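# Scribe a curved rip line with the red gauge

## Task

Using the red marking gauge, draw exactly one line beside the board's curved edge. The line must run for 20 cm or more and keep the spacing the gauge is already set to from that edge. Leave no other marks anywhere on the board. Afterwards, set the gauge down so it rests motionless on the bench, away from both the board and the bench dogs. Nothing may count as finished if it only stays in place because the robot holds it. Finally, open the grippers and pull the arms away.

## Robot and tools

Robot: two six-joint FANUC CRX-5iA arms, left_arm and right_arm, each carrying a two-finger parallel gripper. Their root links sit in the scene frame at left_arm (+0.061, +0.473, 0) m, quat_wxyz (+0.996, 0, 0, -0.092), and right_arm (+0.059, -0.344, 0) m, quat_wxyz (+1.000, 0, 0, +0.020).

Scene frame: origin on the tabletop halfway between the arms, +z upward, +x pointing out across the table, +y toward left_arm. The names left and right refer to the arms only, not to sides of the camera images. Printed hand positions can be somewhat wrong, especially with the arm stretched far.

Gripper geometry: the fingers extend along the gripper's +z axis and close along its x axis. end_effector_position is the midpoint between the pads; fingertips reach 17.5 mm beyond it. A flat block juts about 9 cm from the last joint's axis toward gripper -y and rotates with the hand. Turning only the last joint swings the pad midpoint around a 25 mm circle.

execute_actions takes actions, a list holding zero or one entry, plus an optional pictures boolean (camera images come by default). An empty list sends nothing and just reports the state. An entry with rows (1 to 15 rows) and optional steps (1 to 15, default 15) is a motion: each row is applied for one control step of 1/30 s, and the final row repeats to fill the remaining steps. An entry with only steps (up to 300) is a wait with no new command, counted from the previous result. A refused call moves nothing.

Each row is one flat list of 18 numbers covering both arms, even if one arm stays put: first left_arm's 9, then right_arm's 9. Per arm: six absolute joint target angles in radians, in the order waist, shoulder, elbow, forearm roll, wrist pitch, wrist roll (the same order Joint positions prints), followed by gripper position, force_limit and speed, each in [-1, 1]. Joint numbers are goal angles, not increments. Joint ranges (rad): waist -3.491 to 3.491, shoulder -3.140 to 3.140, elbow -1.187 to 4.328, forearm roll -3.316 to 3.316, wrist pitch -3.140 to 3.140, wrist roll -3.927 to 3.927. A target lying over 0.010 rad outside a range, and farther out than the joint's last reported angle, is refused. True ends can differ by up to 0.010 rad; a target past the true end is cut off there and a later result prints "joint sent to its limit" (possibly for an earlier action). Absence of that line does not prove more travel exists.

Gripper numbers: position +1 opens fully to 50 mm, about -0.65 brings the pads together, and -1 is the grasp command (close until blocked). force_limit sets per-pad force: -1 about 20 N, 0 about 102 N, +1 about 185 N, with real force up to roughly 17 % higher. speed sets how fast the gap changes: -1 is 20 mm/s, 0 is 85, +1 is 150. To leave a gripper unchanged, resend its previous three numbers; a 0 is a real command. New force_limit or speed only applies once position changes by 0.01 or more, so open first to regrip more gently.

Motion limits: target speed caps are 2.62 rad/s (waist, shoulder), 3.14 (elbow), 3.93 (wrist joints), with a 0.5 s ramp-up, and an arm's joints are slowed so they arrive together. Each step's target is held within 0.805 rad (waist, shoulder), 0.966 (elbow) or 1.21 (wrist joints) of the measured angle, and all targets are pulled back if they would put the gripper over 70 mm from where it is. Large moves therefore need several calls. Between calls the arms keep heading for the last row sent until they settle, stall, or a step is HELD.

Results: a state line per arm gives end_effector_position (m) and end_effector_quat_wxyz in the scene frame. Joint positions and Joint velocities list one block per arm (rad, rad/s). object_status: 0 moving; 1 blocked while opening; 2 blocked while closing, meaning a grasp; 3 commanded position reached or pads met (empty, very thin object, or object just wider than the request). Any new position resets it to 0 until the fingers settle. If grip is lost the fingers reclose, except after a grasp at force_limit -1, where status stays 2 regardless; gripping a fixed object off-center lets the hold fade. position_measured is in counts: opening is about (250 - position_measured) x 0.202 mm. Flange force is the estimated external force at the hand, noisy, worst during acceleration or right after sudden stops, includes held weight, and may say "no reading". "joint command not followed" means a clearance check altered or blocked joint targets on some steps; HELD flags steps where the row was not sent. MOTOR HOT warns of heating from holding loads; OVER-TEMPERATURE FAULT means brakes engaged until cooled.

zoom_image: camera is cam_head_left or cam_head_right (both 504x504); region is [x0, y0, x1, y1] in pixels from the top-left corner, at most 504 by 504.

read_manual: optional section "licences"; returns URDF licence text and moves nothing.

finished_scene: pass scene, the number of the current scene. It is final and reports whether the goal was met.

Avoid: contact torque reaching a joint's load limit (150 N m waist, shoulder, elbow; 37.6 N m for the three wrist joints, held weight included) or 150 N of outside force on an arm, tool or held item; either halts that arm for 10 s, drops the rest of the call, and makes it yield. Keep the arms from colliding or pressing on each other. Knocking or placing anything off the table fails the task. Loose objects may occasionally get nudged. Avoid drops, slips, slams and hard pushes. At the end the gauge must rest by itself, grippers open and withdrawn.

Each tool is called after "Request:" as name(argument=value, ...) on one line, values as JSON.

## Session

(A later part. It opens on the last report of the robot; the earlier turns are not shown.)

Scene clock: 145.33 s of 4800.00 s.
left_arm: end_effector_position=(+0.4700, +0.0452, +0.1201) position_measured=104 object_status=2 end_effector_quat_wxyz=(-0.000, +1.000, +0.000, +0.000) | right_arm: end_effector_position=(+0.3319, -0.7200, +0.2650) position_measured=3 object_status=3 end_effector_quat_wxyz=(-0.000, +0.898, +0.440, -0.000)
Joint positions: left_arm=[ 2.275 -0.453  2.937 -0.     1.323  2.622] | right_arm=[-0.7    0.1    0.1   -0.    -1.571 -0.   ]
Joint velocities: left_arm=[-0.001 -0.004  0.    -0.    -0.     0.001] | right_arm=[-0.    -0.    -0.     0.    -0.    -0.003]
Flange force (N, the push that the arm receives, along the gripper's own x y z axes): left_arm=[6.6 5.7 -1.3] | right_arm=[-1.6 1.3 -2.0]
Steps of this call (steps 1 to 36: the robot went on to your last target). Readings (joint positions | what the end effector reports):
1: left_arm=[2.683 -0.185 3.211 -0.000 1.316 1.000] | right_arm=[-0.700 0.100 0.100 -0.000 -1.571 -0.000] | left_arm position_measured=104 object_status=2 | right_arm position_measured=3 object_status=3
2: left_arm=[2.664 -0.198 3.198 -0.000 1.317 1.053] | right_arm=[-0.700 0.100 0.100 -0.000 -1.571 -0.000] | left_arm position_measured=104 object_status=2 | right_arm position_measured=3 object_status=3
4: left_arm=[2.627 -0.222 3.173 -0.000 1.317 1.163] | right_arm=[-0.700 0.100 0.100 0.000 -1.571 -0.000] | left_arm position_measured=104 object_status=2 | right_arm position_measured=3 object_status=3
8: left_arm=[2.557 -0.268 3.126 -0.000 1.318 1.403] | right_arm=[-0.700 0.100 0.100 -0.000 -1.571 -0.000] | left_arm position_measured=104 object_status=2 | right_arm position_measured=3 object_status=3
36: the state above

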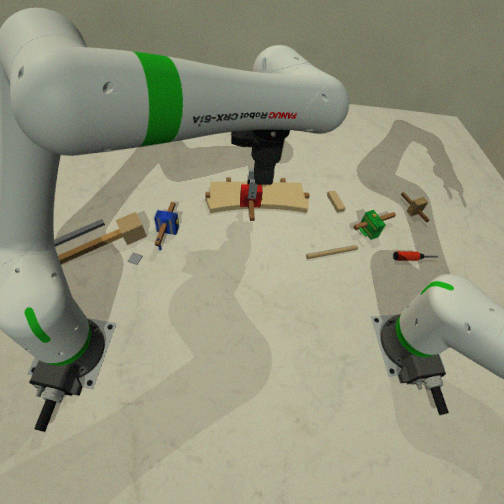

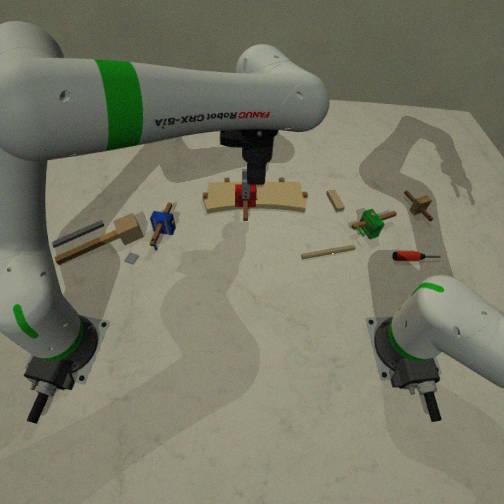

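Request:
execute_actions(actions=[{"rows":[[2.3505,-0.3566,3.1918,0,1.164,2.766,-1,0,0,-0.7,0.1,0.1,0,-1.5708,0,1,0,0]]}])

Request:
zoom_image(camera="cam_head_left", region=[190,165,270,245])

Request:
zoom_image(camera="cam_head_right", region=[190,165,270,245])

Scene clock: 162.53 s of 4800.00 s.
left_arm: end_effector_position=(+0.4650, +0.1249, +0.0712) position_measured=104 object_status=2 end_effector_quat_wxyz=(+0.000, +0.994, +0.110, +0.000) | right_arm: end_effector_position=(+0.3319, -0.7200, +0.2650) position_measured=3 object_status=3 end_effector_quat_wxyz=(-0.000, +0.898, +0.440, -0.000)
Joint positions: left_arm=[ 2.35  -0.357  3.191 -0.     1.164  2.766] | right_arm=[-0.7    0.1    0.1   -0.    -1.571 -0.   ]
Joint velocities: left_arm=[ 0.001  0.002  0.007  0.    -0.002  0.003] | right_arm=[-0.    -0.001  0.     0.     0.    -0.   ]
Flange force (N, the push that the arm receives, along the gripper's own x y z axes): left_arm=[-2.9 -1.4 1.2] | right_arm=[-2.2 1.8 -2.7]
Steps of this call (steps 1 to 15: the robot went on to your last target; steps 16 to 90: nothing new was sent; then 13.70 s passed at rest; steps 91 to 105: all 15 steps of this action). Readings (joint positions | what the end effector reports):
91: left_arm=[2.275 -0.453 2.937 -0.000 1.322 2.622] | right_arm=[-0.700 0.100 0.100 -0.000 -1.571 -0.000] | left_arm position_measured=104 object_status=2 | right_arm position_measured=3 object_status=3
92: left_arm=[2.276 -0.451 2.943 -0.000 1.319 2.626] | right_arm=[-0.700 0.100 0.100 -0.000 -1.571 -0.000] | left_arm position_measured=104 object_status=2 | right_arm position_measured=3 object_status=3
94: left_arm=[2.286 -0.439 2.975 -0.000 1.299 2.644] | right_arm=[-0.700 0.100 0.100 -0.000 -1.571 -0.000] | left_arm position_measured=104 object_status=2 | right_arm position_measured=3 object_status=3
98: left_arm=[2.325 -0.390 3.105 -0.000 1.218 2.717] | right_arm=[-0.700 0.100 0.100 -0.000 -1.571 -0.000] | left_arm position_measured=104 object_status=2 | right_arm position_measured=3 object_status=3
105: the state above

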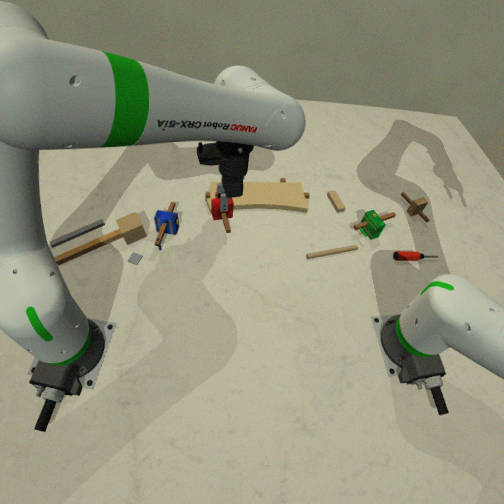

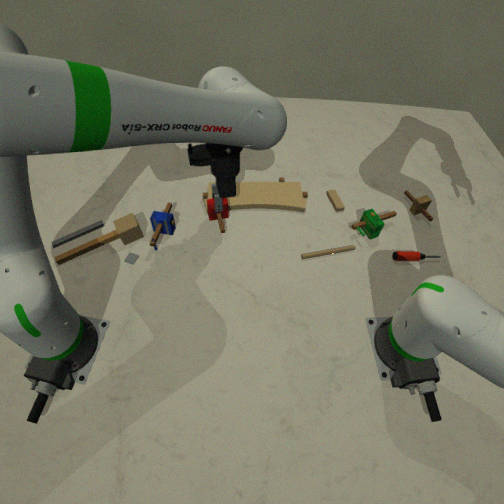

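Region (190, 165, 270, 245) of cam_head_left's 504x504 image, scaled by 6.300, with more detail than that image has.

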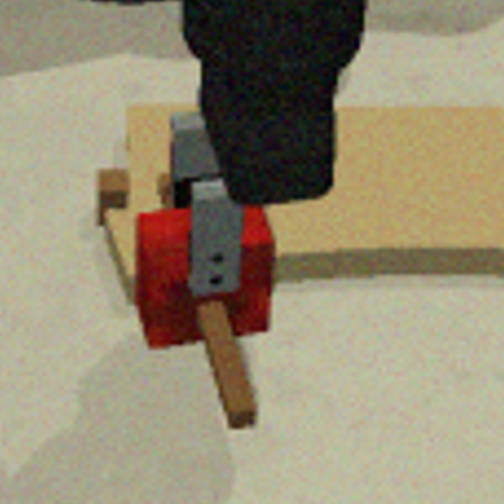

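Region (190, 165, 270, 245) of cam_head_right's 504x504 image, scaled by 6.300, with more detail than that image has.

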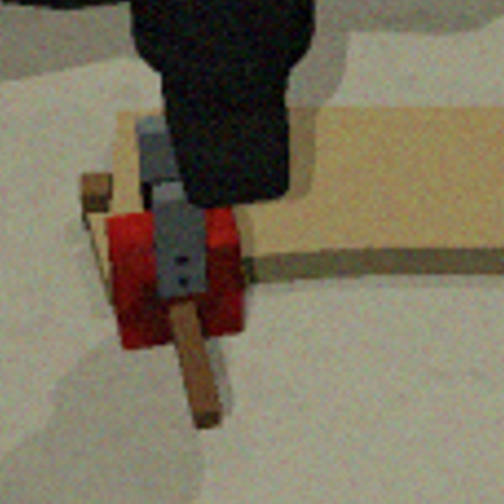

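Request:
execute_actions(actions=[{"rows":[[2.3628,-0.3703,3.1732,0,1.169,2.7537,-1,0,0,-0.7,0.1,0.1,0,-1.5708,0,1,0,0]]}], pictures=false)

Request:
execute_actions(actions=[{"rows":[[2.3659,-0.3737,3.1685,0,1.1702,2.7506,-1,0,0,-0.7,0.1,0.1,0,-1.5708,0,1,0,0]]}], pictures=false)

Request:
execute_actions(actions=[{"rows":[[2.369,-0.3771,3.1638,0,1.1714,2.7475,-1,0,0,-0.7,0.1,0.1,0,-1.5708,0,1,0,0]]}])

Request:
zoom_image(camera="cam_head_right", region=[190,165,270,245])

Scene clock: 178.80 s of 4800.00 s.
left_arm: end_effector_position=(+0.4729, +0.1252, +0.0710) position_measured=104 object_status=2 end_effector_quat_wxyz=(-0.000, +0.994, +0.110, -0.000) | right_arm: end_effector_position=(+0.3319, -0.7200, +0.2650) position_measured=3 object_status=3 end_effector_quat_wxyz=(-0.000, +0.898, +0.440, -0.000)
Joint positions: left_arm=[ 2.363 -0.37   3.173  0.     1.169  2.754] | right_arm=[-0.7    0.1    0.1   -0.    -1.571 -0.   ]
Joint velocities: left_arm=[ 0.    -0.001 -0.    -0.     0.     0.001] | right_arm=[-0.    -0.    -0.001 -0.    -0.    -0.001]
Flange force (N, the push that the arm receives, along the gripper's own x y z axes): left_arm=[2.1 4.4 -0.8] | right_arm=[-2.1 2.5 -3.2]
Steps of this call (steps 1 to 15: the robot went on to your last target; steps 16 to 90: nothing new was sent; then 12.77 s passed at rest; steps 91 to 105: all 15 steps of this action). Readings (joint positions | what the end effector reports):
91: left_arm=[2.351 -0.357 3.191 0.000 1.164 2.766] | right_arm=[-0.700 0.100 0.100 -0.000 -1.571 -0.000] | left_arm position_measured=104 object_status=2 | right_arm position_measured=3 object_status=3
92: left_arm=[2.354 -0.360 3.187 0.000 1.165 2.763] | right_arm=[-0.700 0.100 0.100 -0.000 -1.571 -0.000] | left_arm position_measured=104 object_status=2 | right_arm position_measured=3 object_status=3
94: left_arm=[2.361 -0.367 3.177 0.000 1.168 2.756] | right_arm=[-0.700 0.100 0.100 -0.000 -1.571 0.000] | left_arm position_measured=104 object_status=2 | right_arm position_measured=3 object_status=3
98: left_arm=[2.363 -0.370 3.174 0.000 1.169 2.754] | right_arm=[-0.700 0.100 0.100 -0.000 -1.571 -0.000] | left_arm position_measured=104 object_status=2 | right_arm position_measured=3 object_status=3
105: the state above

Scene clock: 179.30 s of 4800.00 s.
left_arm: end_effector_position=(+0.4750, +0.1252, +0.0710) position_measured=104 object_status=2 end_effector_quat_wxyz=(-0.000, +0.994, +0.110, -0.000) | right_arm: end_effector_position=(+0.3319, -0.7200, +0.2650) position_measured=3 object_status=3 end_effector_quat_wxyz=(-0.000, +0.898, +0.440, -0.000)
Joint positions: left_arm=[ 2.366 -0.374  3.169  0.     1.17   2.751] | right_arm=[-0.7    0.1    0.1   -0.    -1.571 -0.   ]
Joint velocities: left_arm=[-0.002  0.     0.001 -0.     0.     0.   ] | right_arm=[-0.     0.     0.    -0.    -0.001 -0.   ]
Flange force (N, the push that the arm receives, along the gripper's own x y z axes): left_arm=[3.4 4.2 -0.8] | right_arm=[-3.2 2.7 -2.7]
Steps of this call (steps 1 to 15: all 15 steps of this action). Readings (joint positions | what the end effector reports):
1: left_arm=[2.363 -0.371 3.173 0.000 1.169 2.753] | right_arm=[-0.700 0.100 0.100 -0.000 -1.571 -0.000] | left_arm position_measured=104 object_status=2 | right_arm position_measured=3 object_status=3
2: left_arm=[2.364 -0.372 3.171 0.000 1.170 2.752] | right_arm=[-0.700 0.100 0.100 -0.000 -1.571 -0.000] | left_arm position_measured=104 object_status=2 | right_arm position_measured=3 object_status=3
4: left_arm=[2.365 -0.373 3.169 0.000 1.170 2.751] | right_arm=[-0.700 0.100 0.100 -0.000 -1.571 -0.000] | left_arm position_measured=104 object_status=2 | right_arm position_measured=3 object_status=3
8: left_arm=[2.366 -0.374 3.169 0.000 1.170 2.751] | right_arm=[-0.700 0.100 0.100 -0.000 -1.571 -0.000] | left_arm position_measured=104 object_status=2 | right_arm position_measured=3 object_status=3
15: the state above

Scene clock: 179.80 s of 4800.00 s.
left_arm: end_effector_position=(+0.4771, +0.1253, +0.0710) position_measured=104 object_status=2 end_effector_quat_wxyz=(+0.000, +0.994, +0.110, +0.000) | right_arm: end_effector_position=(+0.3319, -0.7200, +0.2650) position_measured=3 object_status=3 end_effector_quat_wxyz=(-0.000, +0.898, +0.440, -0.000)
Joint positions: left_arm=[ 2.369 -0.377  3.164 -0.     1.171  2.748] | right_arm=[-0.7    0.1    0.1   -0.    -1.571 -0.   ]
Joint velocities: left_arm=[-0.002  0.001 -0.     0.    -0.    -0.001] | right_arm=[-0.    -0.    -0.    -0.001  0.001 -0.   ]
Flange force (N, the push that the arm receives, along the gripper's own x y z axes): left_arm=[3.0 5.2 -1.0] | right_arm=[-2.0 0.6 -1.6]
Steps of this call (steps 1 to 15: all 15 steps of this action). Readings (joint positions | what the end effector reports):
1: left_arm=[2.366 -0.374 3.168 0.000 1.170 2.750] | right_arm=[-0.700 0.100 0.100 -0.000 -1.571 -0.000] | left_arm position_measured=104 object_status=2 | right_arm position_measured=3 object_status=3
2: left_arm=[2.367 -0.375 3.166 -0.000 1.171 2.749] | right_arm=[-0.700 0.100 0.100 -0.000 -1.571 -0.000] | left_arm position_measured=104 object_status=2 | right_arm position_measured=3 object_status=3
4: left_arm=[2.369 -0.377 3.165 -0.000 1.171 2.748] | right_arm=[-0.700 0.100 0.100 -0.000 -1.571 -0.000] | left_arm position_measured=104 object_status=2 | right_arm position_measured=3 object_status=3
8: left_arm=[2.369 -0.377 3.164 -0.000 1.171 2.748] | right_arm=[-0.700 0.100 0.100 -0.000 -1.571 -0.000] | left_arm position_measured=104 object_status=2 | right_arm position_measured=3 object_status=3
15: the state above

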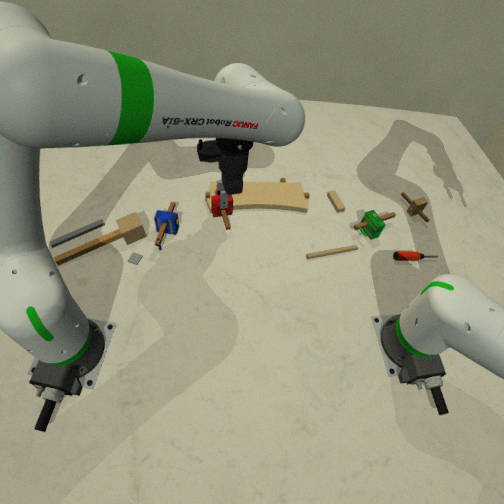

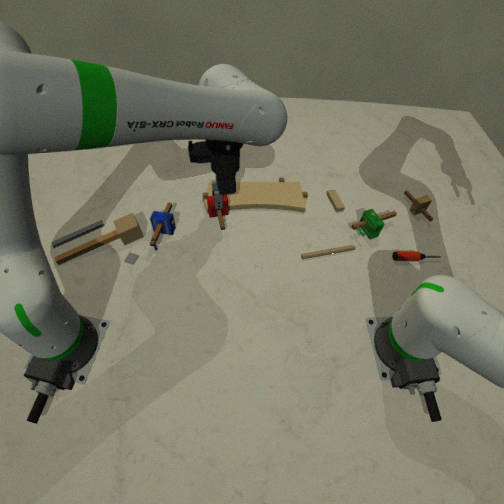

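Region (190, 165, 270, 245) of cam_head_right's 504x504 image, scaled by 6.300, with more detail than that image has.

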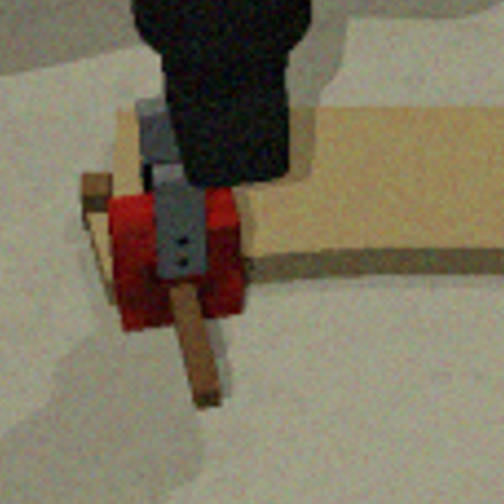

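Request:
execute_actions(actions=[{"rows":[[2.3721,-0.3805,3.1591,0,1.1727,2.7444,-1,0,0,-0.7,0.1,0.1,0,-1.5708,0,1,0,0]],"steps":10}], pictures=false)

Request:
execute_actions(actions=[{"rows":[[2.3751,-0.384,3.1544,0,1.174,2.7414,-1,0,0,-0.7,0.1,0.1,0,-1.5708,0,1,0,0]],"steps":10}], pictures=false)

Scene clock: 193.07 s of 4800.00 s.
left_arm: end_effector_position=(+0.4789, +0.1253, +0.0710) position_measured=104 object_status=2 end_effector_quat_wxyz=(+0.000, +0.994, +0.110, -0.000) | right_arm: end_effector_position=(+0.3319, -0.7200, +0.2650) position_measured=3 object_status=3 end_effector_quat_wxyz=(-0.000, +0.898, +0.440, -0.000)
Joint positions: left_arm=[ 2.372 -0.38   3.159  0.001  1.173  2.744] | right_arm=[-0.7    0.1    0.1   -0.    -1.571 -0.   ]
Joint velocities: left_arm=[ 0.001 -0.002 -0.     0.001  0.     0.001] | right_arm=[ 0.  0. -0. -0.  0.  0.]
Flange force (N, the push that the arm receives, along the gripper's own x y z axes): left_arm=[-30.8 4.7 -16.6] | right_arm=[-2.7 2.1 -2.6]
Steps of this call (steps 1 to 15: the robot went on to your last target; steps 16 to 90: nothing new was sent; then 9.93 s passed at rest; steps 91 to 100: all 10 steps of this action). Readings (joint positions | what the end effector reports):
91: left_arm=[2.369 -0.377 3.163 -0.000 1.172 2.747] | right_arm=[-0.700 0.100 0.100 -0.000 -1.571 -0.000] | left_arm position_measured=104 object_status=2 | right_arm position_measured=3 object_status=3
92: left_arm=[2.370 -0.379 3.162 0.000 1.172 2.746] | right_arm=[-0.700 0.100 0.100 -0.000 -1.571 -0.000] | left_arm position_measured=104 object_status=2 | right_arm position_measured=3 object_status=3
94: left_arm=[2.371 -0.380 3.160 0.001 1.173 2.745] | right_arm=[-0.700 0.100 0.100 0.000 -1.571 -0.000] | left_arm position_measured=104 object_status=2 | right_arm position_measured=3 object_status=3
98: left_arm=[2.372 -0.380 3.159 0.001 1.173 2.745] | right_arm=[-0.700 0.100 0.100 -0.000 -1.571 -0.000] | left_arm position_measured=104 object_status=2 | right_arm position_measured=3 object_status=3
100: the state above

Scene clock: 193.40 s of 4800.00 s.
left_arm: end_effector_position=(+0.4810, +0.1254, +0.0710) position_measured=104 object_status=2 end_effector_quat_wxyz=(+0.000, +0.994, +0.110, -0.000) | right_arm: end_effector_position=(+0.3319, -0.7200, +0.2650) position_measured=3 object_status=3 end_effector_quat_wxyz=(-0.000, +0.898, +0.440, -0.000)
Joint positions: left_arm=[ 2.375 -0.384  3.154  0.     1.174  2.741] | right_arm=[-0.7    0.1    0.1   -0.    -1.571 -0.   ]
Joint velocities: left_arm=[-0.001 -0.002 -0.001 -0.002  0.     0.   ] | right_arm=[-0.     0.    -0.     0.    -0.001  0.001]
Flange force (N, the push that the arm receives, along the gripper's own x y z axes): left_arm=[-69.1 7.1 -37.1] | right_arm=[-2.4 2.1 -2.6]
Steps of this call (steps 1 to 10: all 10 steps of this action). Readings (joint positions | what the end effector reports):
1: left_arm=[2.372 -0.381 3.159 0.001 1.173 2.744] | right_arm=[-0.700 0.100 0.100 -0.000 -1.571 -0.000] | left_arm position_measured=104 object_status=2 | right_arm position_measured=3 object_status=3
2: left_arm=[2.373 -0.382 3.157 0.001 1.173 2.743] | right_arm=[-0.700 0.100 0.100 -0.000 -1.571 -0.000] | left_arm position_measured=104 object_status=2 | right_arm position_measured=3 object_status=3
4: left_arm=[2.374 -0.383 3.155 0.001 1.174 2.742] | right_arm=[-0.700 0.100 0.100 -0.000 -1.571 -0.000] | left_arm position_measured=104 object_status=2 | right_arm position_measured=3 object_status=3
8: left_arm=[2.375 -0.384 3.154 0.000 1.174 2.741] | right_arm=[-0.700 0.100 0.100 -0.000 -1.571 -0.000] | left_arm position_measured=104 object_status=2 | right_arm position_measured=3 object_status=3
10: the state above

Request:
execute_actions(actions=[{"rows":[[2.3505,-0.3566,3.1918,0,1.164,2.766,-1,0,0,-0.7,0.1,0.1,0,-1.5708,0,1,0,0]],"steps":8}], pictures=false)

Request:
execute_actions(actions=[{"rows":[[2.2682,-0.541,2.926,0,1.2454,2.6282,-1,0,0,-0.7,0.1,0.1,0,-1.5708,0,1,0,0]]}], pictures=false)

Request:
execute_actions(actions=[{"rows":[[2.2766,-0.5506,2.9115,0,1.2504,2.6198,-1,0,0,-0.7,0.1,0.1,0,-1.5708,0,1,0,0]],"steps":12}], pictures=false)

Request:
execute_actions(actions=[{"rows":[[2.2795,-0.5538,2.9066,0,1.252,2.6169,-1,0,0,-0.7,0.1,0.1,0,-1.5708,0,1,0,0]],"steps":10}])

Request:
zoom_image(camera="cam_head_left", region=[200,165,320,245])

Scene clock: 210.97 s of 4800.00 s.
left_arm: end_effector_position=(+0.4654, +0.1253, +0.0710) position_measured=104 object_status=2 end_effector_quat_wxyz=(-0.000, +0.994, +0.110, +0.000) | right_arm: end_effector_position=(+0.3319, -0.7200, +0.2650) position_measured=3 object_status=3 end_effector_quat_wxyz=(-0.000, +0.898, +0.440, -0.000)
Joint positions: left_arm=[ 2.351 -0.357  3.191 -0.     1.164  2.766] | right_arm=[-0.7    0.1    0.1   -0.    -1.571 -0.   ]
Joint velocities: left_arm=[-0.008  0.009  0.009  0.004 -0.002  0.009] | right_arm=[ 0.    -0.001 -0.    -0.001  0.001  0.001]
Flange force (N, the push that the arm receives, along the gripper's own x y z axes): left_arm=[-1.0 4.8 -1.0] | right_arm=[-2.2 1.8 -2.5]
Steps of this call (steps 1 to 15: the robot went on to your last target; steps 16 to 90: nothing new was sent; then 14.30 s passed at rest; steps 91 to 98: all 8 steps of this action). Readings (joint positions | what the end effector reports):
91: left_arm=[2.375 -0.384 3.155 -0.000 1.174 2.741] | right_arm=[-0.700 0.100 0.100 -0.000 -1.571 -0.000] | left_arm position_measured=104 object_status=2 | right_arm position_measured=3 object_status=3
92: left_arm=[2.372 -0.380 3.161 -0.001 1.171 2.745] | right_arm=[-0.700 0.100 0.100 -0.000 -1.571 -0.000] | left_arm position_measured=104 object_status=2 | right_arm position_measured=3 object_status=3
94: left_arm=[2.358 -0.365 3.181 -0.003 1.166 2.759] | right_arm=[-0.700 0.100 0.100 -0.000 -1.571 -0.000] | left_arm position_measured=104 object_status=2 | right_arm position_measured=3 object_status=3
98: the state above

Scene clock: 211.47 s of 4800.00 s.
left_arm: end_effector_position=(+0.4780, +0.0234, +0.0709) position_measured=104 object_status=2 end_effector_quat_wxyz=(-0.000, +1.000, +0.000, -0.000) | right_arm: end_effector_position=(+0.3319, -0.7200, +0.2650) position_measured=3 object_status=3 end_effector_quat_wxyz=(-0.000, +0.898, +0.440, -0.000)
Joint positions: left_arm=[ 2.268 -0.541  2.927  0.     1.245  2.628] | right_arm=[-0.7    0.1    0.1   -0.    -1.571 -0.   ]
Joint velocities: left_arm=[-0.001 -0.003 -0.008  0.001  0.002 -0.004] | right_arm=[ 0. -0. -0. -0.  0.  0.]
Flange force (N, the push that the arm receives, along the gripper's own x y z axes): left_arm=[8.4 10.1 2.7] | right_arm=[-2.5 2.1 -2.0]
Steps of this call (steps 1 to 15: all 15 steps of this action). Readings (joint positions | what the end effector reports):
1: left_arm=[2.351 -0.357 3.191 -0.000 1.164 2.766] | right_arm=[-0.700 0.100 0.100 -0.000 -1.571 -0.000] | left_arm position_measured=104 object_status=2 | right_arm position_measured=3 object_status=3
2: left_arm=[2.349 -0.361 3.186 -0.000 1.167 2.762] | right_arm=[-0.700 0.100 0.100 -0.000 -1.571 -0.000] | left_arm position_measured=104 object_status=2 | right_arm position_measured=3 object_status=3
4: left_arm=[2.338 -0.383 3.154 -0.000 1.178 2.745] | right_arm=[-0.700 0.100 0.100 0.000 -1.571 -0.000] | left_arm position_measured=104 object_status=2 | right_arm position_measured=3 object_status=3
8: left_arm=[2.298 -0.472 3.025 -0.000 1.216 2.679] | right_arm=[-0.700 0.100 0.100 -0.000 -1.571 -0.000] | left_arm position_measured=104 object_status=2 | right_arm position_measured=3 object_status=3
15: the state above

Scene clock: 211.87 s of 4800.00 s.
left_arm: end_effector_position=(+0.4839, +0.0232, +0.0709) position_measured=104 object_status=2 end_effector_quat_wxyz=(-0.000, +1.000, -0.000, -0.000) | right_arm: end_effector_position=(+0.3319, -0.7200, +0.2650) position_measured=3 object_status=3 end_effector_quat_wxyz=(-0.000, +0.898, +0.440, -0.000)
Joint positions: left_arm=[ 2.277 -0.551  2.912  0.     1.25   2.62 ] | right_arm=[-0.7    0.1    0.1   -0.    -1.571 -0.   ]
Joint velocities: left_arm=[-0.001 -0.001  0.     0.     0.    -0.   ] | right_arm=[ 0.    -0.    -0.001 -0.    -0.001 -0.   ]
Flange force (N, the push that the arm receives, along the gripper's own x y z axes): left_arm=[2.0 2.5 -0.3] | right_arm=[-2.9 2.4 -3.1]
Steps of this call (steps 1 to 12: all 12 steps of this action). Readings (joint positions | what the end effector reports):
1: left_arm=[2.269 -0.541 2.926 0.000 1.246 2.628] | right_arm=[-0.700 0.100 0.100 -0.000 -1.571 -0.000] | left_arm position_measured=104 object_status=2 | right_arm position_measured=3 object_status=3
2: left_arm=[2.270 -0.544 2.921 0.000 1.247 2.625] | right_arm=[-0.700 0.100 0.100 -0.000 -1.571 -0.000] | left_arm position_measured=104 object_status=2 | right_arm position_measured=3 object_status=3
4: left_arm=[2.275 -0.549 2.914 0.000 1.250 2.621] | right_arm=[-0.700 0.100 0.100 -0.000 -1.571 0.000] | left_arm position_measured=104 object_status=2 | right_arm position_measured=3 object_status=3
8: left_arm=[2.276 -0.550 2.912 0.000 1.250 2.620] | right_arm=[-0.700 0.100 0.100 -0.000 -1.571 -0.000] | left_arm position_measured=104 object_status=2 | right_arm position_measured=3 object_status=3
12: the state above

Scene clock: 212.20 s of 4800.00 s.
left_arm: end_effector_position=(+0.4860, +0.0232, +0.0709) position_measured=104 object_status=2 end_effector_quat_wxyz=(+0.000, +1.000, -0.000, -0.000) | right_arm: end_effector_position=(+0.3319, -0.7200, +0.2650) position_measured=3 object_status=3 end_effector_quat_wxyz=(-0.000, +0.898, +0.440, -0.000)
Joint positions: left_arm=[ 2.279 -0.554  2.907  0.     1.252  2.617] | right_arm=[-0.7    0.1    0.1   -0.    -1.571 -0.   ]
Joint velocities: left_arm=[ 0.002 -0.001 -0.     0.     0.     0.001] | right_arm=[ 0.     0.    -0.     0.     0.001  0.   ]
Flange force (N, the push that the arm receives, along the gripper's own x y z axes): left_arm=[4.0 4.9 -0.5] | right_arm=[-1.0 0.7 -2.6]
Steps of this call (steps 1 to 10: all 10 steps of this action). Readings (joint positions | what the end effector reports):
1: left_arm=[2.277 -0.551 2.911 0.000 1.251 2.620] | right_arm=[-0.700 0.100 0.100 -0.000 -1.571 -0.000] | left_arm position_measured=104 object_status=2 | right_arm position_measured=3 object_status=3
2: left_arm=[2.278 -0.552 2.909 0.000 1.251 2.619] | right_arm=[-0.700 0.100 0.100 -0.000 -1.571 0.000] | left_arm position_measured=104 object_status=2 | right_arm position_measured=3 object_status=3
4: left_arm=[2.279 -0.553 2.907 0.000 1.252 2.617] | right_arm=[-0.700 0.100 0.100 -0.000 -1.571 0.000] | left_arm position_measured=104 object_status=2 | right_arm position_measured=3 object_status=3
8: left_arm=[2.279 -0.554 2.907 0.000 1.252 2.617] | right_arm=[-0.700 0.100 0.100 -0.000 -1.571 -0.000] | left_arm position_measured=104 object_status=2 | right_arm position_measured=3 object_status=3
10: the state above

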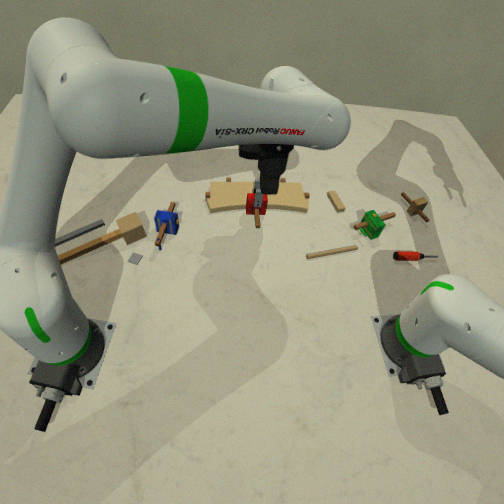

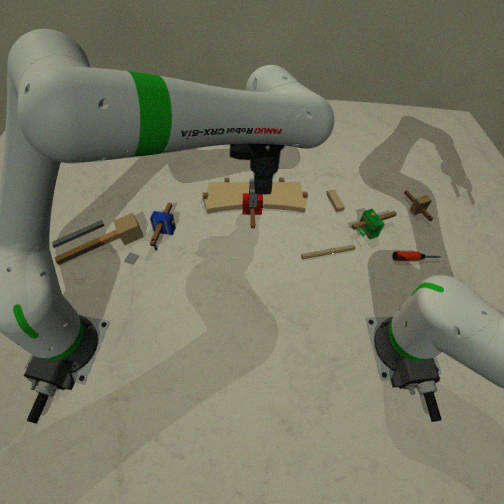

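Region (200, 165, 320, 245) of cam_head_left's 504x504 image, scaled by 4.200, with more detail than that image has.

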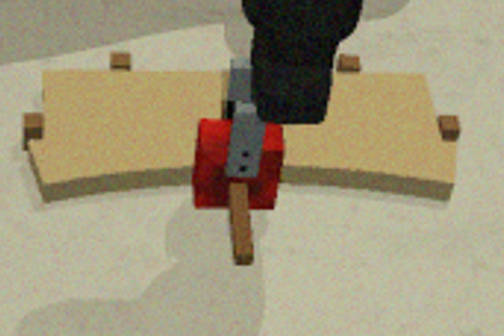

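Request:
execute_actions(actions=[{"rows":[[2.2823,-0.557,2.9017,0,1.2537,2.6141,-1,0,0,-0.7,0.1,0.1,0,-1.5708,0,1,0,0]],"steps":10}], pictures=false)

Request:
execute_actions(actions=[{"rows":[[2.2851,-0.5602,2.8969,0,1.2553,2.6113,-1,0,0,-0.7,0.1,0.1,0,-1.5708,0,1,0,0]],"steps":10}], pictures=false)

Scene clock: 221.97 s of 4800.00 s.
left_arm: end_effector_position=(+0.4880, +0.0233, +0.0709) position_measured=104 object_status=2 end_effector_quat_wxyz=(-0.000, +1.000, -0.000, +0.000) | right_arm: end_effector_position=(+0.3319, -0.7200, +0.2650) position_measured=3 object_status=3 end_effector_quat_wxyz=(-0.000, +0.898, +0.440, -0.000)
Joint positions: left_arm=[ 2.282 -0.557  2.902 -0.     1.254  2.614] | right_arm=[-0.7    0.1    0.1   -0.    -1.571 -0.   ]
Joint velocities: left_arm=[ 0.002 -0.001  0.     0.    -0.    -0.   ] | right_arm=[-0.     0.    -0.001 -0.001  0.001  0.   ]
Flange force (N, the push that the arm receives, along the gripper's own x y z axes): left_arm=[3.8 4.4 -1.1] | right_arm=[-2.3 2.4 -3.1]
Steps of this call (steps 1 to 15: the robot went on to your last target; steps 16 to 90: nothing new was sent; then 6.43 s passed at rest; steps 91 to 100: all 10 steps of this action). Readings (joint positions | what the end effector reports):
91: left_arm=[2.280 -0.554 2.906 -0.000 1.252 2.617] | right_arm=[-0.700 0.100 0.100 -0.000 -1.571 -0.000] | left_arm position_measured=104 object_status=2 | right_arm position_measured=3 object_status=3
92: left_arm=[2.281 -0.555 2.904 -0.000 1.253 2.616] | right_arm=[-0.700 0.100 0.100 -0.000 -1.571 -0.000] | left_arm position_measured=104 object_status=2 | right_arm position_measured=3 object_status=3
94: left_arm=[2.282 -0.557 2.902 -0.000 1.253 2.615] | right_arm=[-0.700 0.100 0.100 -0.000 -1.571 -0.000] | left_arm position_measured=104 object_status=2 | right_arm position_measured=3 object_status=3
98: left_arm=[2.282 -0.557 2.902 -0.000 1.254 2.614] | right_arm=[-0.700 0.100 0.100 -0.000 -1.571 -0.000] | left_arm position_measured=104 object_status=2 | right_arm position_measured=3 object_status=3
100: the state above

Scene clock: 222.30 s of 4800.00 s.
left_arm: end_effector_position=(+0.4900, +0.0233, +0.0709) position_measured=104 object_status=2 end_effector_quat_wxyz=(-0.000, +1.000, -0.000, +0.000) | right_arm: end_effector_position=(+0.3319, -0.7200, +0.2650) position_measured=3 object_status=3 end_effector_quat_wxyz=(-0.000, +0.898, +0.440, -0.000)
Joint positions: left_arm=[ 2.285 -0.56   2.897 -0.     1.255  2.611] | right_arm=[-0.7    0.1    0.1   -0.    -1.571 -0.   ]
Joint velocities: left_arm=[ 0.001 -0.001  0.001  0.     0.     0.001] | right_arm=[-0.    -0.    -0.     0.    -0.    -0.001]
Flange force (N, the push that the arm receives, along the gripper's own x y z axes): left_arm=[3.2 4.5 -0.1] | right_arm=[-3.4 4.0 -3.3]
Steps of this call (steps 1 to 10: all 10 steps of this action). Readings (joint positions | what the end effector reports):
1: left_arm=[2.283 -0.557 2.901 -0.000 1.254 2.614] | right_arm=[-0.700 0.100 0.100 -0.000 -1.571 -0.000] | left_arm position_measured=104 object_status=2 | right_arm position_measured=3 object_status=3
2: left_arm=[2.283 -0.558 2.900 -0.000 1.254 2.613] | right_arm=[-0.700 0.100 0.100 -0.000 -1.571 -0.000] | left_arm position_measured=104 object_status=2 | right_arm position_measured=3 object_status=3
4: left_arm=[2.285 -0.560 2.898 -0.000 1.255 2.612] | right_arm=[-0.700 0.100 0.100 -0.000 -1.571 -0.000] | left_arm position_measured=104 object_status=2 | right_arm position_measured=3 object_status=3
8: left_arm=[2.285 -0.560 2.897 -0.000 1.255 2.611] | right_arm=[-0.700 0.100 0.100 -0.000 -1.571 -0.000] | left_arm position_measured=104 object_status=2 | right_arm position_measured=3 object_status=3
10: the state above

Request:
execute_actions(actions=[{"rows":[[2.2879,-0.5634,2.892,0,1.257,2.6085,-1,0,0,-0.7,0.1,0.1,0,-1.5708,0,1,0,0]],"steps":10}], pictures=false)

Request:
execute_actions(actions=[{"rows":[[2.29,-0.5658,2.8884,0,1.2582,2.6064,-1,0,0,-0.7,0.1,0.1,0,-1.5708,0,1,0,0]],"steps":10}], pictures=false)

Scene clock: 229.43 s of 4800.00 s.
left_arm: end_effector_position=(+0.4919, +0.0233, +0.0709) position_measured=104 object_status=2 end_effector_quat_wxyz=(+0.000, +1.000, -0.000, -0.000) | right_arm: end_effector_position=(+0.3319, -0.7200, +0.2650) position_measured=3 object_status=3 end_effector_quat_wxyz=(-0.000, +0.898, +0.440, -0.000)
Joint positions: left_arm=[ 2.288 -0.563  2.892  0.     1.257  2.609] | right_arm=[-0.7    0.1    0.1   -0.    -1.571 -0.   ]
Joint velocities: left_arm=[ 0.     0.    -0.001 -0.001 -0.     0.   ] | right_arm=[ 0.001 -0.    -0.    -0.    -0.    -0.001]
Flange force (N, the push that the arm receives, along the gripper's own x y z axes): left_arm=[-6.9 4.8 -5.9] | right_arm=[-3.3 2.4 -2.7]
Steps of this call (steps 1 to 15: the robot went on to your last target; steps 16 to 90: nothing new was sent; then 3.80 s passed at rest; steps 91 to 100: all 10 steps of this action). Readings (joint positions | what the end effector reports):
91: left_arm=[2.285 -0.560 2.897 -0.000 1.255 2.611] | right_arm=[-0.700 0.100 0.100 -0.000 -1.571 -0.000] | left_arm position_measured=104 object_status=2 | right_arm position_measured=3 object_status=3
92: left_arm=[2.286 -0.562 2.895 -0.000 1.256 2.610] | right_arm=[-0.700 0.100 0.100 -0.000 -1.571 -0.000] | left_arm position_measured=104 object_status=2 | right_arm position_measured=3 object_status=3
94: left_arm=[2.287 -0.563 2.893 0.000 1.257 2.609] | right_arm=[-0.700 0.100 0.100 -0.000 -1.571 -0.000] | left_arm position_measured=104 object_status=2 | right_arm position_measured=3 object_status=3
98: left_arm=[2.288 -0.563 2.892 0.000 1.257 2.609] | right_arm=[-0.700 0.100 0.100 -0.000 -1.571 -0.000] | left_arm position_measured=104 object_status=2 | right_arm position_measured=3 object_status=3
100: the state above

Scene clock: 229.77 s of 4800.00 s.
left_arm: end_effector_position=(+0.4933, +0.0233, +0.0709) position_measured=104 object_status=2 end_effector_quat_wxyz=(+0.000, +1.000, -0.000, -0.000) | right_arm: end_effector_position=(+0.3319, -0.7200, +0.2650) position_measured=3 object_status=3 end_effector_quat_wxyz=(-0.000, +0.898, +0.440, -0.000)
Joint positions: left_arm=[ 2.29  -0.566  2.888  0.     1.258  2.606] | right_arm=[-0.7    0.1    0.1   -0.    -1.571 -0.   ]
Joint velocities: left_arm=[ 0.     0.001  0.    -0.     0.    -0.001] | right_arm=[ 0.    -0.001 -0.     0.001 -0.001  0.001]
Flange force (N, the push that the arm receives, along the gripper's own x y z axes): left_arm=[-39.4 7.7 -22.7] | right_arm=[-2.7 1.7 -2.5]
Steps of this call (steps 1 to 10: all 10 steps of this action). Readings (joint positions | what the end effector reports):
1: left_arm=[2.288 -0.564 2.892 0.000 1.257 2.608] | right_arm=[-0.700 0.100 0.100 0.000 -1.571 -0.000] | left_arm position_measured=104 object_status=2 | right_arm position_measured=3 object_status=3
2: left_arm=[2.289 -0.564 2.890 0.000 1.258 2.608] | right_arm=[-0.700 0.100 0.100 -0.000 -1.571 0.000] | left_arm position_measured=104 object_status=2 | right_arm position_measured=3 object_status=3
4: left_arm=[2.289 -0.565 2.889 0.000 1.258 2.607] | right_arm=[-0.700 0.100 0.100 -0.000 -1.571 -0.000] | left_arm position_measured=104 object_status=2 | right_arm position_measured=3 object_status=3
8: left_arm=[2.290 -0.566 2.888 0.000 1.258 2.606] | right_arm=[-0.700 0.100 0.100 -0.000 -1.571 -0.000] | left_arm position_measured=104 object_status=2 | right_arm position_measured=3 object_status=3
10: the state above

Request:
execute_actions(actions=[{"rows":[[2.2682,-0.541,2.926,0,1.2454,2.6282,-1,0,0,-0.7,0.1,0.1,0,-1.5708,0,1,0,0]],"steps":8}], pictures=false)

Request:
execute_actions(actions=[{"rows":[[2.185,-0.734,2.6194,0,1.359,2.5114,-1,0,0,-0.7,0.1,0.1,0,-1.5708,0,1,0,0]]}], pictures=false)

Request:
execute_actions(actions=[{"rows":[[2.1915,-0.7421,2.606,0,1.3643,2.5049,-1,0,0,-0.7,0.1,0.1,0,-1.5708,0,1,0,0]],"steps":12}], pictures=false)

Request:
execute_actions(actions=[{"rows":[[2.1942,-0.7453,2.6007,0,1.3664,2.5022,-1,0,0,-0.7,0.1,0.1,0,-1.5708,0,1,0,0]],"steps":10}])

Request:
zoom_image(camera="cam_head_left", region=[250,170,330,240])

Scene clock: 245.10 s of 4800.00 s.
left_arm: end_effector_position=(+0.4783, +0.0233, +0.0709) position_measured=104 object_status=2 end_effector_quat_wxyz=(-0.000, +1.000, -0.000, +0.000) | right_arm: end_effector_position=(+0.3319, -0.7200, +0.2650) position_measured=3 object_status=3 end_effector_quat_wxyz=(-0.000, +0.898, +0.440, -0.000)
Joint positions: left_arm=[ 2.269 -0.542  2.925 -0.     1.246  2.628] | right_arm=[-0.7    0.1    0.1   -0.    -1.571 -0.   ]
Joint velocities: left_arm=[-0.007  0.007  0.009  0.005 -0.003  0.005] | right_arm=[-0.     0.     0.     0.001 -0.    -0.   ]
Flange force (N, the push that the arm receives, along the gripper's own x y z axes): left_arm=[3.4 3.4 -0.4] | right_arm=[-3.0 2.6 -4.0]
Steps of this call (steps 1 to 15: the robot went on to your last target; steps 16 to 90: nothing new was sent; then 12.07 s passed at rest; steps 91 to 98: all 8 steps of this action). Readings (joint positions | what the end effector reports):
91: left_arm=[2.290 -0.566 2.889 -0.000 1.258 2.606] | right_arm=[-0.700 0.100 0.100 -0.000 -1.571 -0.000] | left_arm position_measured=104 object_status=2 | right_arm position_measured=3 object_status=3
92: left_arm=[2.287 -0.562 2.895 -0.001 1.255 2.609] | right_arm=[-0.700 0.100 0.100 -0.000 -1.571 -0.000] | left_arm position_measured=104 object_status=2 | right_arm position_measured=3 object_status=3
94: left_arm=[2.275 -0.549 2.915 -0.002 1.249 2.622] | right_arm=[-0.700 0.100 0.100 -0.000 -1.571 -0.000] | left_arm position_measured=104 object_status=2 | right_arm position_measured=3 object_status=3
98: the state above

Scene clock: 245.60 s of 4800.00 s.
left_arm: end_effector_position=(+0.4739, -0.0796, +0.0709) position_measured=104 object_status=2 end_effector_quat_wxyz=(-0.000, +0.995, -0.100, -0.000) | right_arm: end_effector_position=(+0.3319, -0.7200, +0.2650) position_measured=3 object_status=3 end_effector_quat_wxyz=(-0.000, +0.898, +0.440, -0.000)
Joint positions: left_arm=[ 2.185 -0.734  2.62   0.     1.359  2.512] | right_arm=[-0.7    0.1    0.1   -0.    -1.571 -0.   ]
Joint velocities: left_arm=[ 0.    -0.009 -0.018 -0.001  0.01  -0.007] | right_arm=[-0.     0.    -0.     0.     0.001 -0.001]
Flange force (N, the push that the arm receives, along the gripper's own x y z axes): left_arm=[10.2 20.2 -1.0] | right_arm=[-1.9 2.3 -2.9]
Steps of this call (steps 1 to 15: all 15 steps of this action). Readings (joint positions | what the end effector reports):
1: left_arm=[2.268 -0.542 2.925 -0.000 1.246 2.628] | right_arm=[-0.700 0.100 0.100 0.000 -1.571 -0.000] | left_arm position_measured=104 object_status=2 | right_arm position_measured=3 object_status=3
2: left_arm=[2.267 -0.545 2.920 -0.000 1.248 2.625] | right_arm=[-0.700 0.100 0.100 -0.000 -1.571 -0.000] | left_arm position_measured=104 object_status=2 | right_arm position_measured=3 object_status=3
4: left_arm=[2.258 -0.565 2.888 -0.000 1.262 2.612] | right_arm=[-0.700 0.100 0.100 -0.000 -1.571 -0.000] | left_arm position_measured=104 object_status=2 | right_arm position_measured=3 object_status=3
8: left_arm=[2.220 -0.651 2.752 0.000 1.312 2.560] | right_arm=[-0.700 0.100 0.100 -0.000 -1.571 -0.000] | left_arm position_measured=104 object_status=2 | right_arm position_measured=3 object_status=3
15: the state above

Scene clock: 246.00 s of 4800.00 s.
left_arm: end_effector_position=(+0.4788, -0.0799, +0.0710) position_measured=104 object_status=2 end_effector_quat_wxyz=(+0.000, +0.995, -0.100, -0.000) | right_arm: end_effector_position=(+0.3319, -0.7200, +0.2650) position_measured=3 object_status=3 end_effector_quat_wxyz=(-0.000, +0.898, +0.440, -0.000)
Joint positions: left_arm=[ 2.191 -0.742  2.606  0.     1.364  2.505] | right_arm=[-0.7    0.1    0.1   -0.    -1.571 -0.   ]
Joint velocities: left_arm=[-0.    -0.    -0.001 -0.001  0.     0.001] | right_arm=[ 0.  0. -0. -0. -0. -0.]
Flange force (N, the push that the arm receives, along the gripper's own x y z axes): left_arm=[4.1 4.9 -0.5] | right_arm=[-2.8 2.7 -3.1]
Steps of this call (steps 1 to 12: all 12 steps of this action). Readings (joint positions | what the end effector reports):
1: left_arm=[2.185 -0.734 2.619 0.000 1.359 2.511] | right_arm=[-0.700 0.100 0.100 -0.000 -1.571 -0.000] | left_arm position_measured=104 object_status=2 | right_arm position_measured=3 object_status=3
2: left_arm=[2.187 -0.737 2.615 0.000 1.361 2.509] | right_arm=[-0.700 0.100 0.100 -0.000 -1.571 -0.000] | left_arm position_measured=104 object_status=2 | right_arm position_measured=3 object_status=3
4: left_arm=[2.190 -0.741 2.608 0.000 1.363 2.506] | right_arm=[-0.700 0.100 0.100 -0.000 -1.571 -0.000] | left_arm position_measured=104 object_status=2 | right_arm position_measured=3 object_status=3
8: left_arm=[2.191 -0.742 2.606 0.000 1.364 2.505] | right_arm=[-0.700 0.100 0.100 -0.000 -1.571 -0.000] | left_arm position_measured=104 object_status=2 | right_arm position_measured=3 object_status=3
12: the state above

Scene clock: 246.33 s of 4800.00 s.
left_arm: end_effector_position=(+0.4809, -0.0798, +0.0710) position_measured=104 object_status=2 end_effector_quat_wxyz=(+0.000, +0.995, -0.100, -0.000) | right_arm: end_effector_position=(+0.3319, -0.7200, +0.2650) position_measured=3 object_status=3 end_effector_quat_wxyz=(-0.000, +0.898, +0.440, -0.000)
Joint positions: left_arm=[ 2.194 -0.745  2.601  0.     1.366  2.502] | right_arm=[-0.7    0.1    0.1   -0.    -1.571 -0.   ]
Joint velocities: left_arm=[-0.002 -0.    -0.001  0.     0.    -0.001] | right_arm=[ 0.    -0.     0.     0.    -0.     0.001]
Flange force (N, the push that the arm receives, along the gripper's own x y z axes): left_arm=[5.5 5.9 -1.7] | right_arm=[-2.9 2.3 -2.7]
Steps of this call (steps 1 to 10: all 10 steps of this action). Readings (joint positions | what the end effector reports):
1: left_arm=[2.192 -0.742 2.606 0.000 1.364 2.505] | right_arm=[-0.700 0.100 0.100 -0.000 -1.571 -0.000] | left_arm position_measured=104 object_status=2 | right_arm position_measured=3 object_status=3
2: left_arm=[2.193 -0.743 2.604 0.000 1.365 2.504] | right_arm=[-0.700 0.100 0.100 -0.000 -1.571 -0.000] | left_arm position_measured=104 object_status=2 | right_arm position_measured=3 object_status=3
4: left_arm=[2.194 -0.745 2.602 0.000 1.366 2.503] | right_arm=[-0.700 0.100 0.100 -0.000 -1.571 -0.000] | left_arm position_measured=104 object_status=2 | right_arm position_measured=3 object_status=3
8: left_arm=[2.194 -0.745 2.601 0.000 1.366 2.502] | right_arm=[-0.700 0.100 0.100 -0.000 -1.571 -0.000] | left_arm position_measured=104 object_status=2 | right_arm position_measured=3 object_status=3
10: the state above

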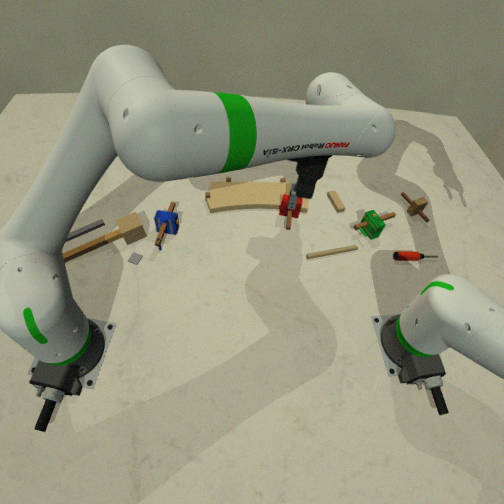

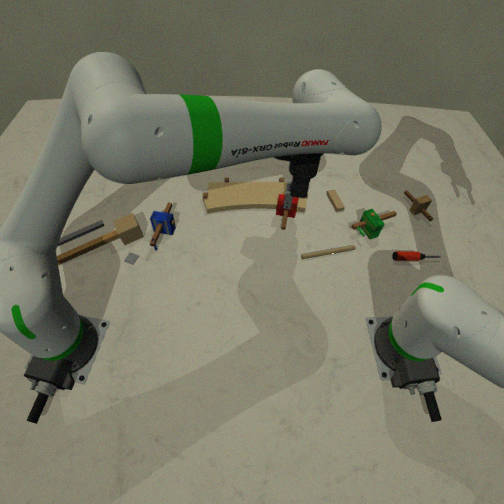

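Region (250, 170, 330, 240) of cam_head_left's 504x504 image, scaled by 6.300, with more detail than that image has; it fills the top 441 rows of this view, and the rest is white.

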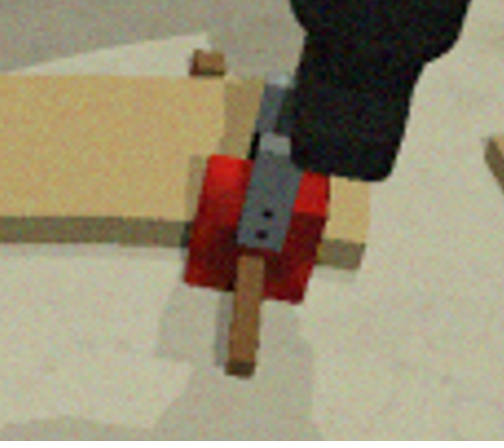

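Request:
execute_actions(actions=[{"rows":[[2.1968,-0.7486,2.5953,0,1.3685,2.4996,-1,0,0,-0.7,0.1,0.1,0,-1.5708,0,1,0,0]],"steps":10}], pictures=false)

Request:
execute_actions(actions=[{"rows":[[2.1988,-0.751,2.5913,0,1.3701,2.4976,-1,0,0,-0.7,0.1,0.1,0,-1.5708,0,1,0,0]],"steps":10}], pictures=false)

Scene clock: 257.57 s of 4800.00 s.
left_arm: end_effector_position=(+0.4829, -0.0798, +0.0710) position_measured=104 object_status=2 end_effector_quat_wxyz=(-0.000, +0.995, -0.100, +0.000) | right_arm: end_effector_position=(+0.3319, -0.7200, +0.2650) position_measured=3 object_status=3 end_effector_quat_wxyz=(-0.000, +0.898, +0.440, -0.000)
Joint positions: left_arm=[ 2.197 -0.749  2.595 -0.     1.368  2.5  ] | right_arm=[-0.7    0.1    0.1    0.    -1.571 -0.   ]
Joint velocities: left_arm=[ 0.    -0.    -0.     0.     0.    -0.001] | right_arm=[-0.     0.    -0.    -0.001  0.002  0.001]
Flange force (N, the push that the arm receives, along the gripper's own x y z axes): left_arm=[4.4 3.0 -1.0] | right_arm=[-3.0 2.4 -3.0]
Steps of this call (steps 1 to 15: the robot went on to your last target; steps 16 to 90: nothing new was sent; then 7.90 s passed at rest; steps 91 to 100: all 10 steps of this action). Readings (joint positions | what the end effector reports):
91: left_arm=[2.194 -0.746 2.600 0.000 1.367 2.502] | right_arm=[-0.700 0.100 0.100 -0.000 -1.571 -0.000] | left_arm position_measured=104 object_status=2 | right_arm position_measured=3 object_status=3
92: left_arm=[2.195 -0.747 2.598 -0.000 1.367 2.501] | right_arm=[-0.700 0.100 0.100 -0.000 -1.571 -0.000] | left_arm position_measured=104 object_status=2 | right_arm position_measured=3 object_status=3
94: left_arm=[2.196 -0.748 2.596 -0.000 1.368 2.500] | right_arm=[-0.700 0.100 0.100 -0.000 -1.571 -0.000] | left_arm position_measured=104 object_status=2 | right_arm position_measured=3 object_status=3
98: left_arm=[2.197 -0.749 2.595 -0.000 1.368 2.500] | right_arm=[-0.700 0.100 0.100 -0.000 -1.571 -0.000] | left_arm position_measured=104 object_status=2 | right_arm position_measured=3 object_status=3
100: the state above

Scene clock: 257.90 s of 4800.00 s.
left_arm: end_effector_position=(+0.4844, -0.0797, +0.0710) position_measured=104 object_status=2 end_effector_quat_wxyz=(-0.000, +0.995, -0.100, +0.000) | right_arm: end_effector_position=(+0.3319, -0.7200, +0.2650) position_measured=3 object_status=3 end_effector_quat_wxyz=(-0.000, +0.898, +0.440, -0.000)
Joint positions: left_arm=[ 2.199 -0.751  2.591 -0.     1.37   2.498] | right_arm=[-0.7    0.1    0.1    0.    -1.571 -0.   ]
Joint velocities: left_arm=[ 0.002 -0.002 -0.     0.001  0.     0.   ] | right_arm=[-0.     0.    -0.001 -0.     0.     0.001]
Flange force (N, the push that the arm receives, along the gripper's own x y z axes): left_arm=[3.7 4.3 -0.3] | right_arm=[-2.9 2.8 -2.8]
Steps of this call (steps 1 to 10: all 10 steps of this action). Readings (joint positions | what the end effector reports):
1: left_arm=[2.197 -0.749 2.595 -0.000 1.369 2.499] | right_arm=[-0.700 0.100 0.100 -0.000 -1.571 -0.000] | left_arm position_measured=104 object_status=2 | right_arm position_measured=3 object_status=3
2: left_arm=[2.198 -0.750 2.594 -0.000 1.369 2.499] | right_arm=[-0.700 0.100 0.100 -0.000 -1.571 -0.000] | left_arm position_measured=104 object_status=2 | right_arm position_measured=3 object_status=3
4: left_arm=[2.199 -0.751 2.592 -0.000 1.370 2.498] | right_arm=[-0.700 0.100 0.100 -0.000 -1.571 -0.000] | left_arm position_measured=104 object_status=2 | right_arm position_measured=3 object_status=3
8: left_arm=[2.199 -0.751 2.591 -0.000 1.370 2.498] | right_arm=[-0.700 0.100 0.100 -0.000 -1.571 -0.000] | left_arm position_measured=104 object_status=2 | right_arm position_measured=3 object_status=3
10: the state above

Request:
execute_actions(actions=[{"rows":[[2.2008,-0.7534,2.5873,0,1.3717,2.4956,-1,0,0,-0.7,0.1,0.1,0,-1.5708,0,1,0,0]],"steps":10}], pictures=false)

Request:
execute_actions(actions=[{"rows":[[2.2027,-0.7559,2.5833,0,1.3732,2.4937,-1,0,0,-0.7,0.1,0.1,0,-1.5708,0,1,0,0]],"steps":10}], pictures=false)

Scene clock: 264.83 s of 4800.00 s.
left_arm: end_effector_position=(+0.4859, -0.0796, +0.0710) position_measured=104 object_status=2 end_effector_quat_wxyz=(+0.000, +0.995, -0.100, -0.000) | right_arm: end_effector_position=(+0.3319, -0.7200, +0.2650) position_measured=3 object_status=3 end_effector_quat_wxyz=(-0.000, +0.898, +0.440, -0.000)
Joint positions: left_arm=[ 2.201 -0.753  2.587  0.     1.372  2.496] | right_arm=[-0.7    0.1    0.1   -0.    -1.571 -0.   ]
Joint velocities: left_arm=[-0.001  0.    -0.     0.     0.    -0.001] | right_arm=[-0.     0.     0.     0.     0.001 -0.   ]
Flange force (N, the push that the arm receives, along the gripper's own x y z axes): left_arm=[4.4 5.7 -1.7] | right_arm=[-4.6 3.4 -3.3]
Steps of this call (steps 1 to 15: the robot went on to your last target; steps 16 to 90: nothing new was sent; then 3.60 s passed at rest; steps 91 to 100: all 10 steps of this action). Readings (joint positions | what the end effector reports):
91: left_arm=[2.199 -0.751 2.591 0.000 1.370 2.497] | right_arm=[-0.700 0.100 0.100 -0.000 -1.571 -0.000] | left_arm position_measured=104 object_status=2 | right_arm position_measured=3 object_status=3
92: left_arm=[2.200 -0.752 2.590 0.000 1.371 2.497] | right_arm=[-0.700 0.100 0.100 -0.000 -1.571 -0.000] | left_arm position_measured=104 object_status=2 | right_arm position_measured=3 object_status=3
94: left_arm=[2.201 -0.753 2.588 0.000 1.371 2.496] | right_arm=[-0.700 0.100 0.100 -0.000 -1.571 -0.000] | left_arm position_measured=104 object_status=2 | right_arm position_measured=3 object_status=3
98: left_arm=[2.201 -0.753 2.587 0.000 1.372 2.496] | right_arm=[-0.700 0.100 0.100 -0.000 -1.571 0.000] | left_arm position_measured=104 object_status=2 | right_arm position_measured=3 object_status=3
100: the state above

Scene clock: 265.17 s of 4800.00 s.
left_arm: end_effector_position=(+0.4874, -0.0796, +0.0709) position_measured=104 object_status=2 end_effector_quat_wxyz=(+0.000, +0.995, -0.100, -0.000) | right_arm: end_effector_position=(+0.3319, -0.7200, +0.2650) position_measured=3 object_status=3 end_effector_quat_wxyz=(-0.000, +0.898, +0.440, -0.000)
Joint positions: left_arm=[ 2.203 -0.756  2.583  0.     1.373  2.494] | right_arm=[-0.7    0.1    0.1   -0.    -1.571 -0.   ]
Joint velocities: left_arm=[ 0.002 -0.     0.    -0.001  0.    -0.003] | right_arm=[ 0.001 -0.    -0.     0.    -0.001  0.001]
Flange force (N, the push that the arm receives, along the gripper's own x y z axes): left_arm=[3.8 4.2 -0.1] | right_arm=[-2.7 3.9 -4.0]
Steps of this call (steps 1 to 10: all 10 steps of this action). Readings (joint positions | what the end effector reports):
1: left_arm=[2.201 -0.754 2.587 0.000 1.372 2.495] | right_arm=[-0.700 0.100 0.100 -0.000 -1.571 -0.000] | left_arm position_measured=104 object_status=2 | right_arm position_measured=3 object_status=3
2: left_arm=[2.202 -0.754 2.586 0.000 1.372 2.495] | right_arm=[-0.700 0.100 0.100 -0.000 -1.571 -0.000] | left_arm position_measured=104 object_status=2 | right_arm position_measured=3 object_status=3
4: left_arm=[2.202 -0.756 2.584 0.000 1.373 2.494] | right_arm=[-0.700 0.100 0.100 -0.000 -1.571 0.000] | left_arm position_measured=104 object_status=2 | right_arm position_measured=3 object_status=3
8: left_arm=[2.203 -0.756 2.583 0.000 1.373 2.494] | right_arm=[-0.700 0.100 0.100 -0.000 -1.571 -0.000] | left_arm position_measured=104 object_status=2 | right_arm position_measured=3 object_status=3
10: the state above


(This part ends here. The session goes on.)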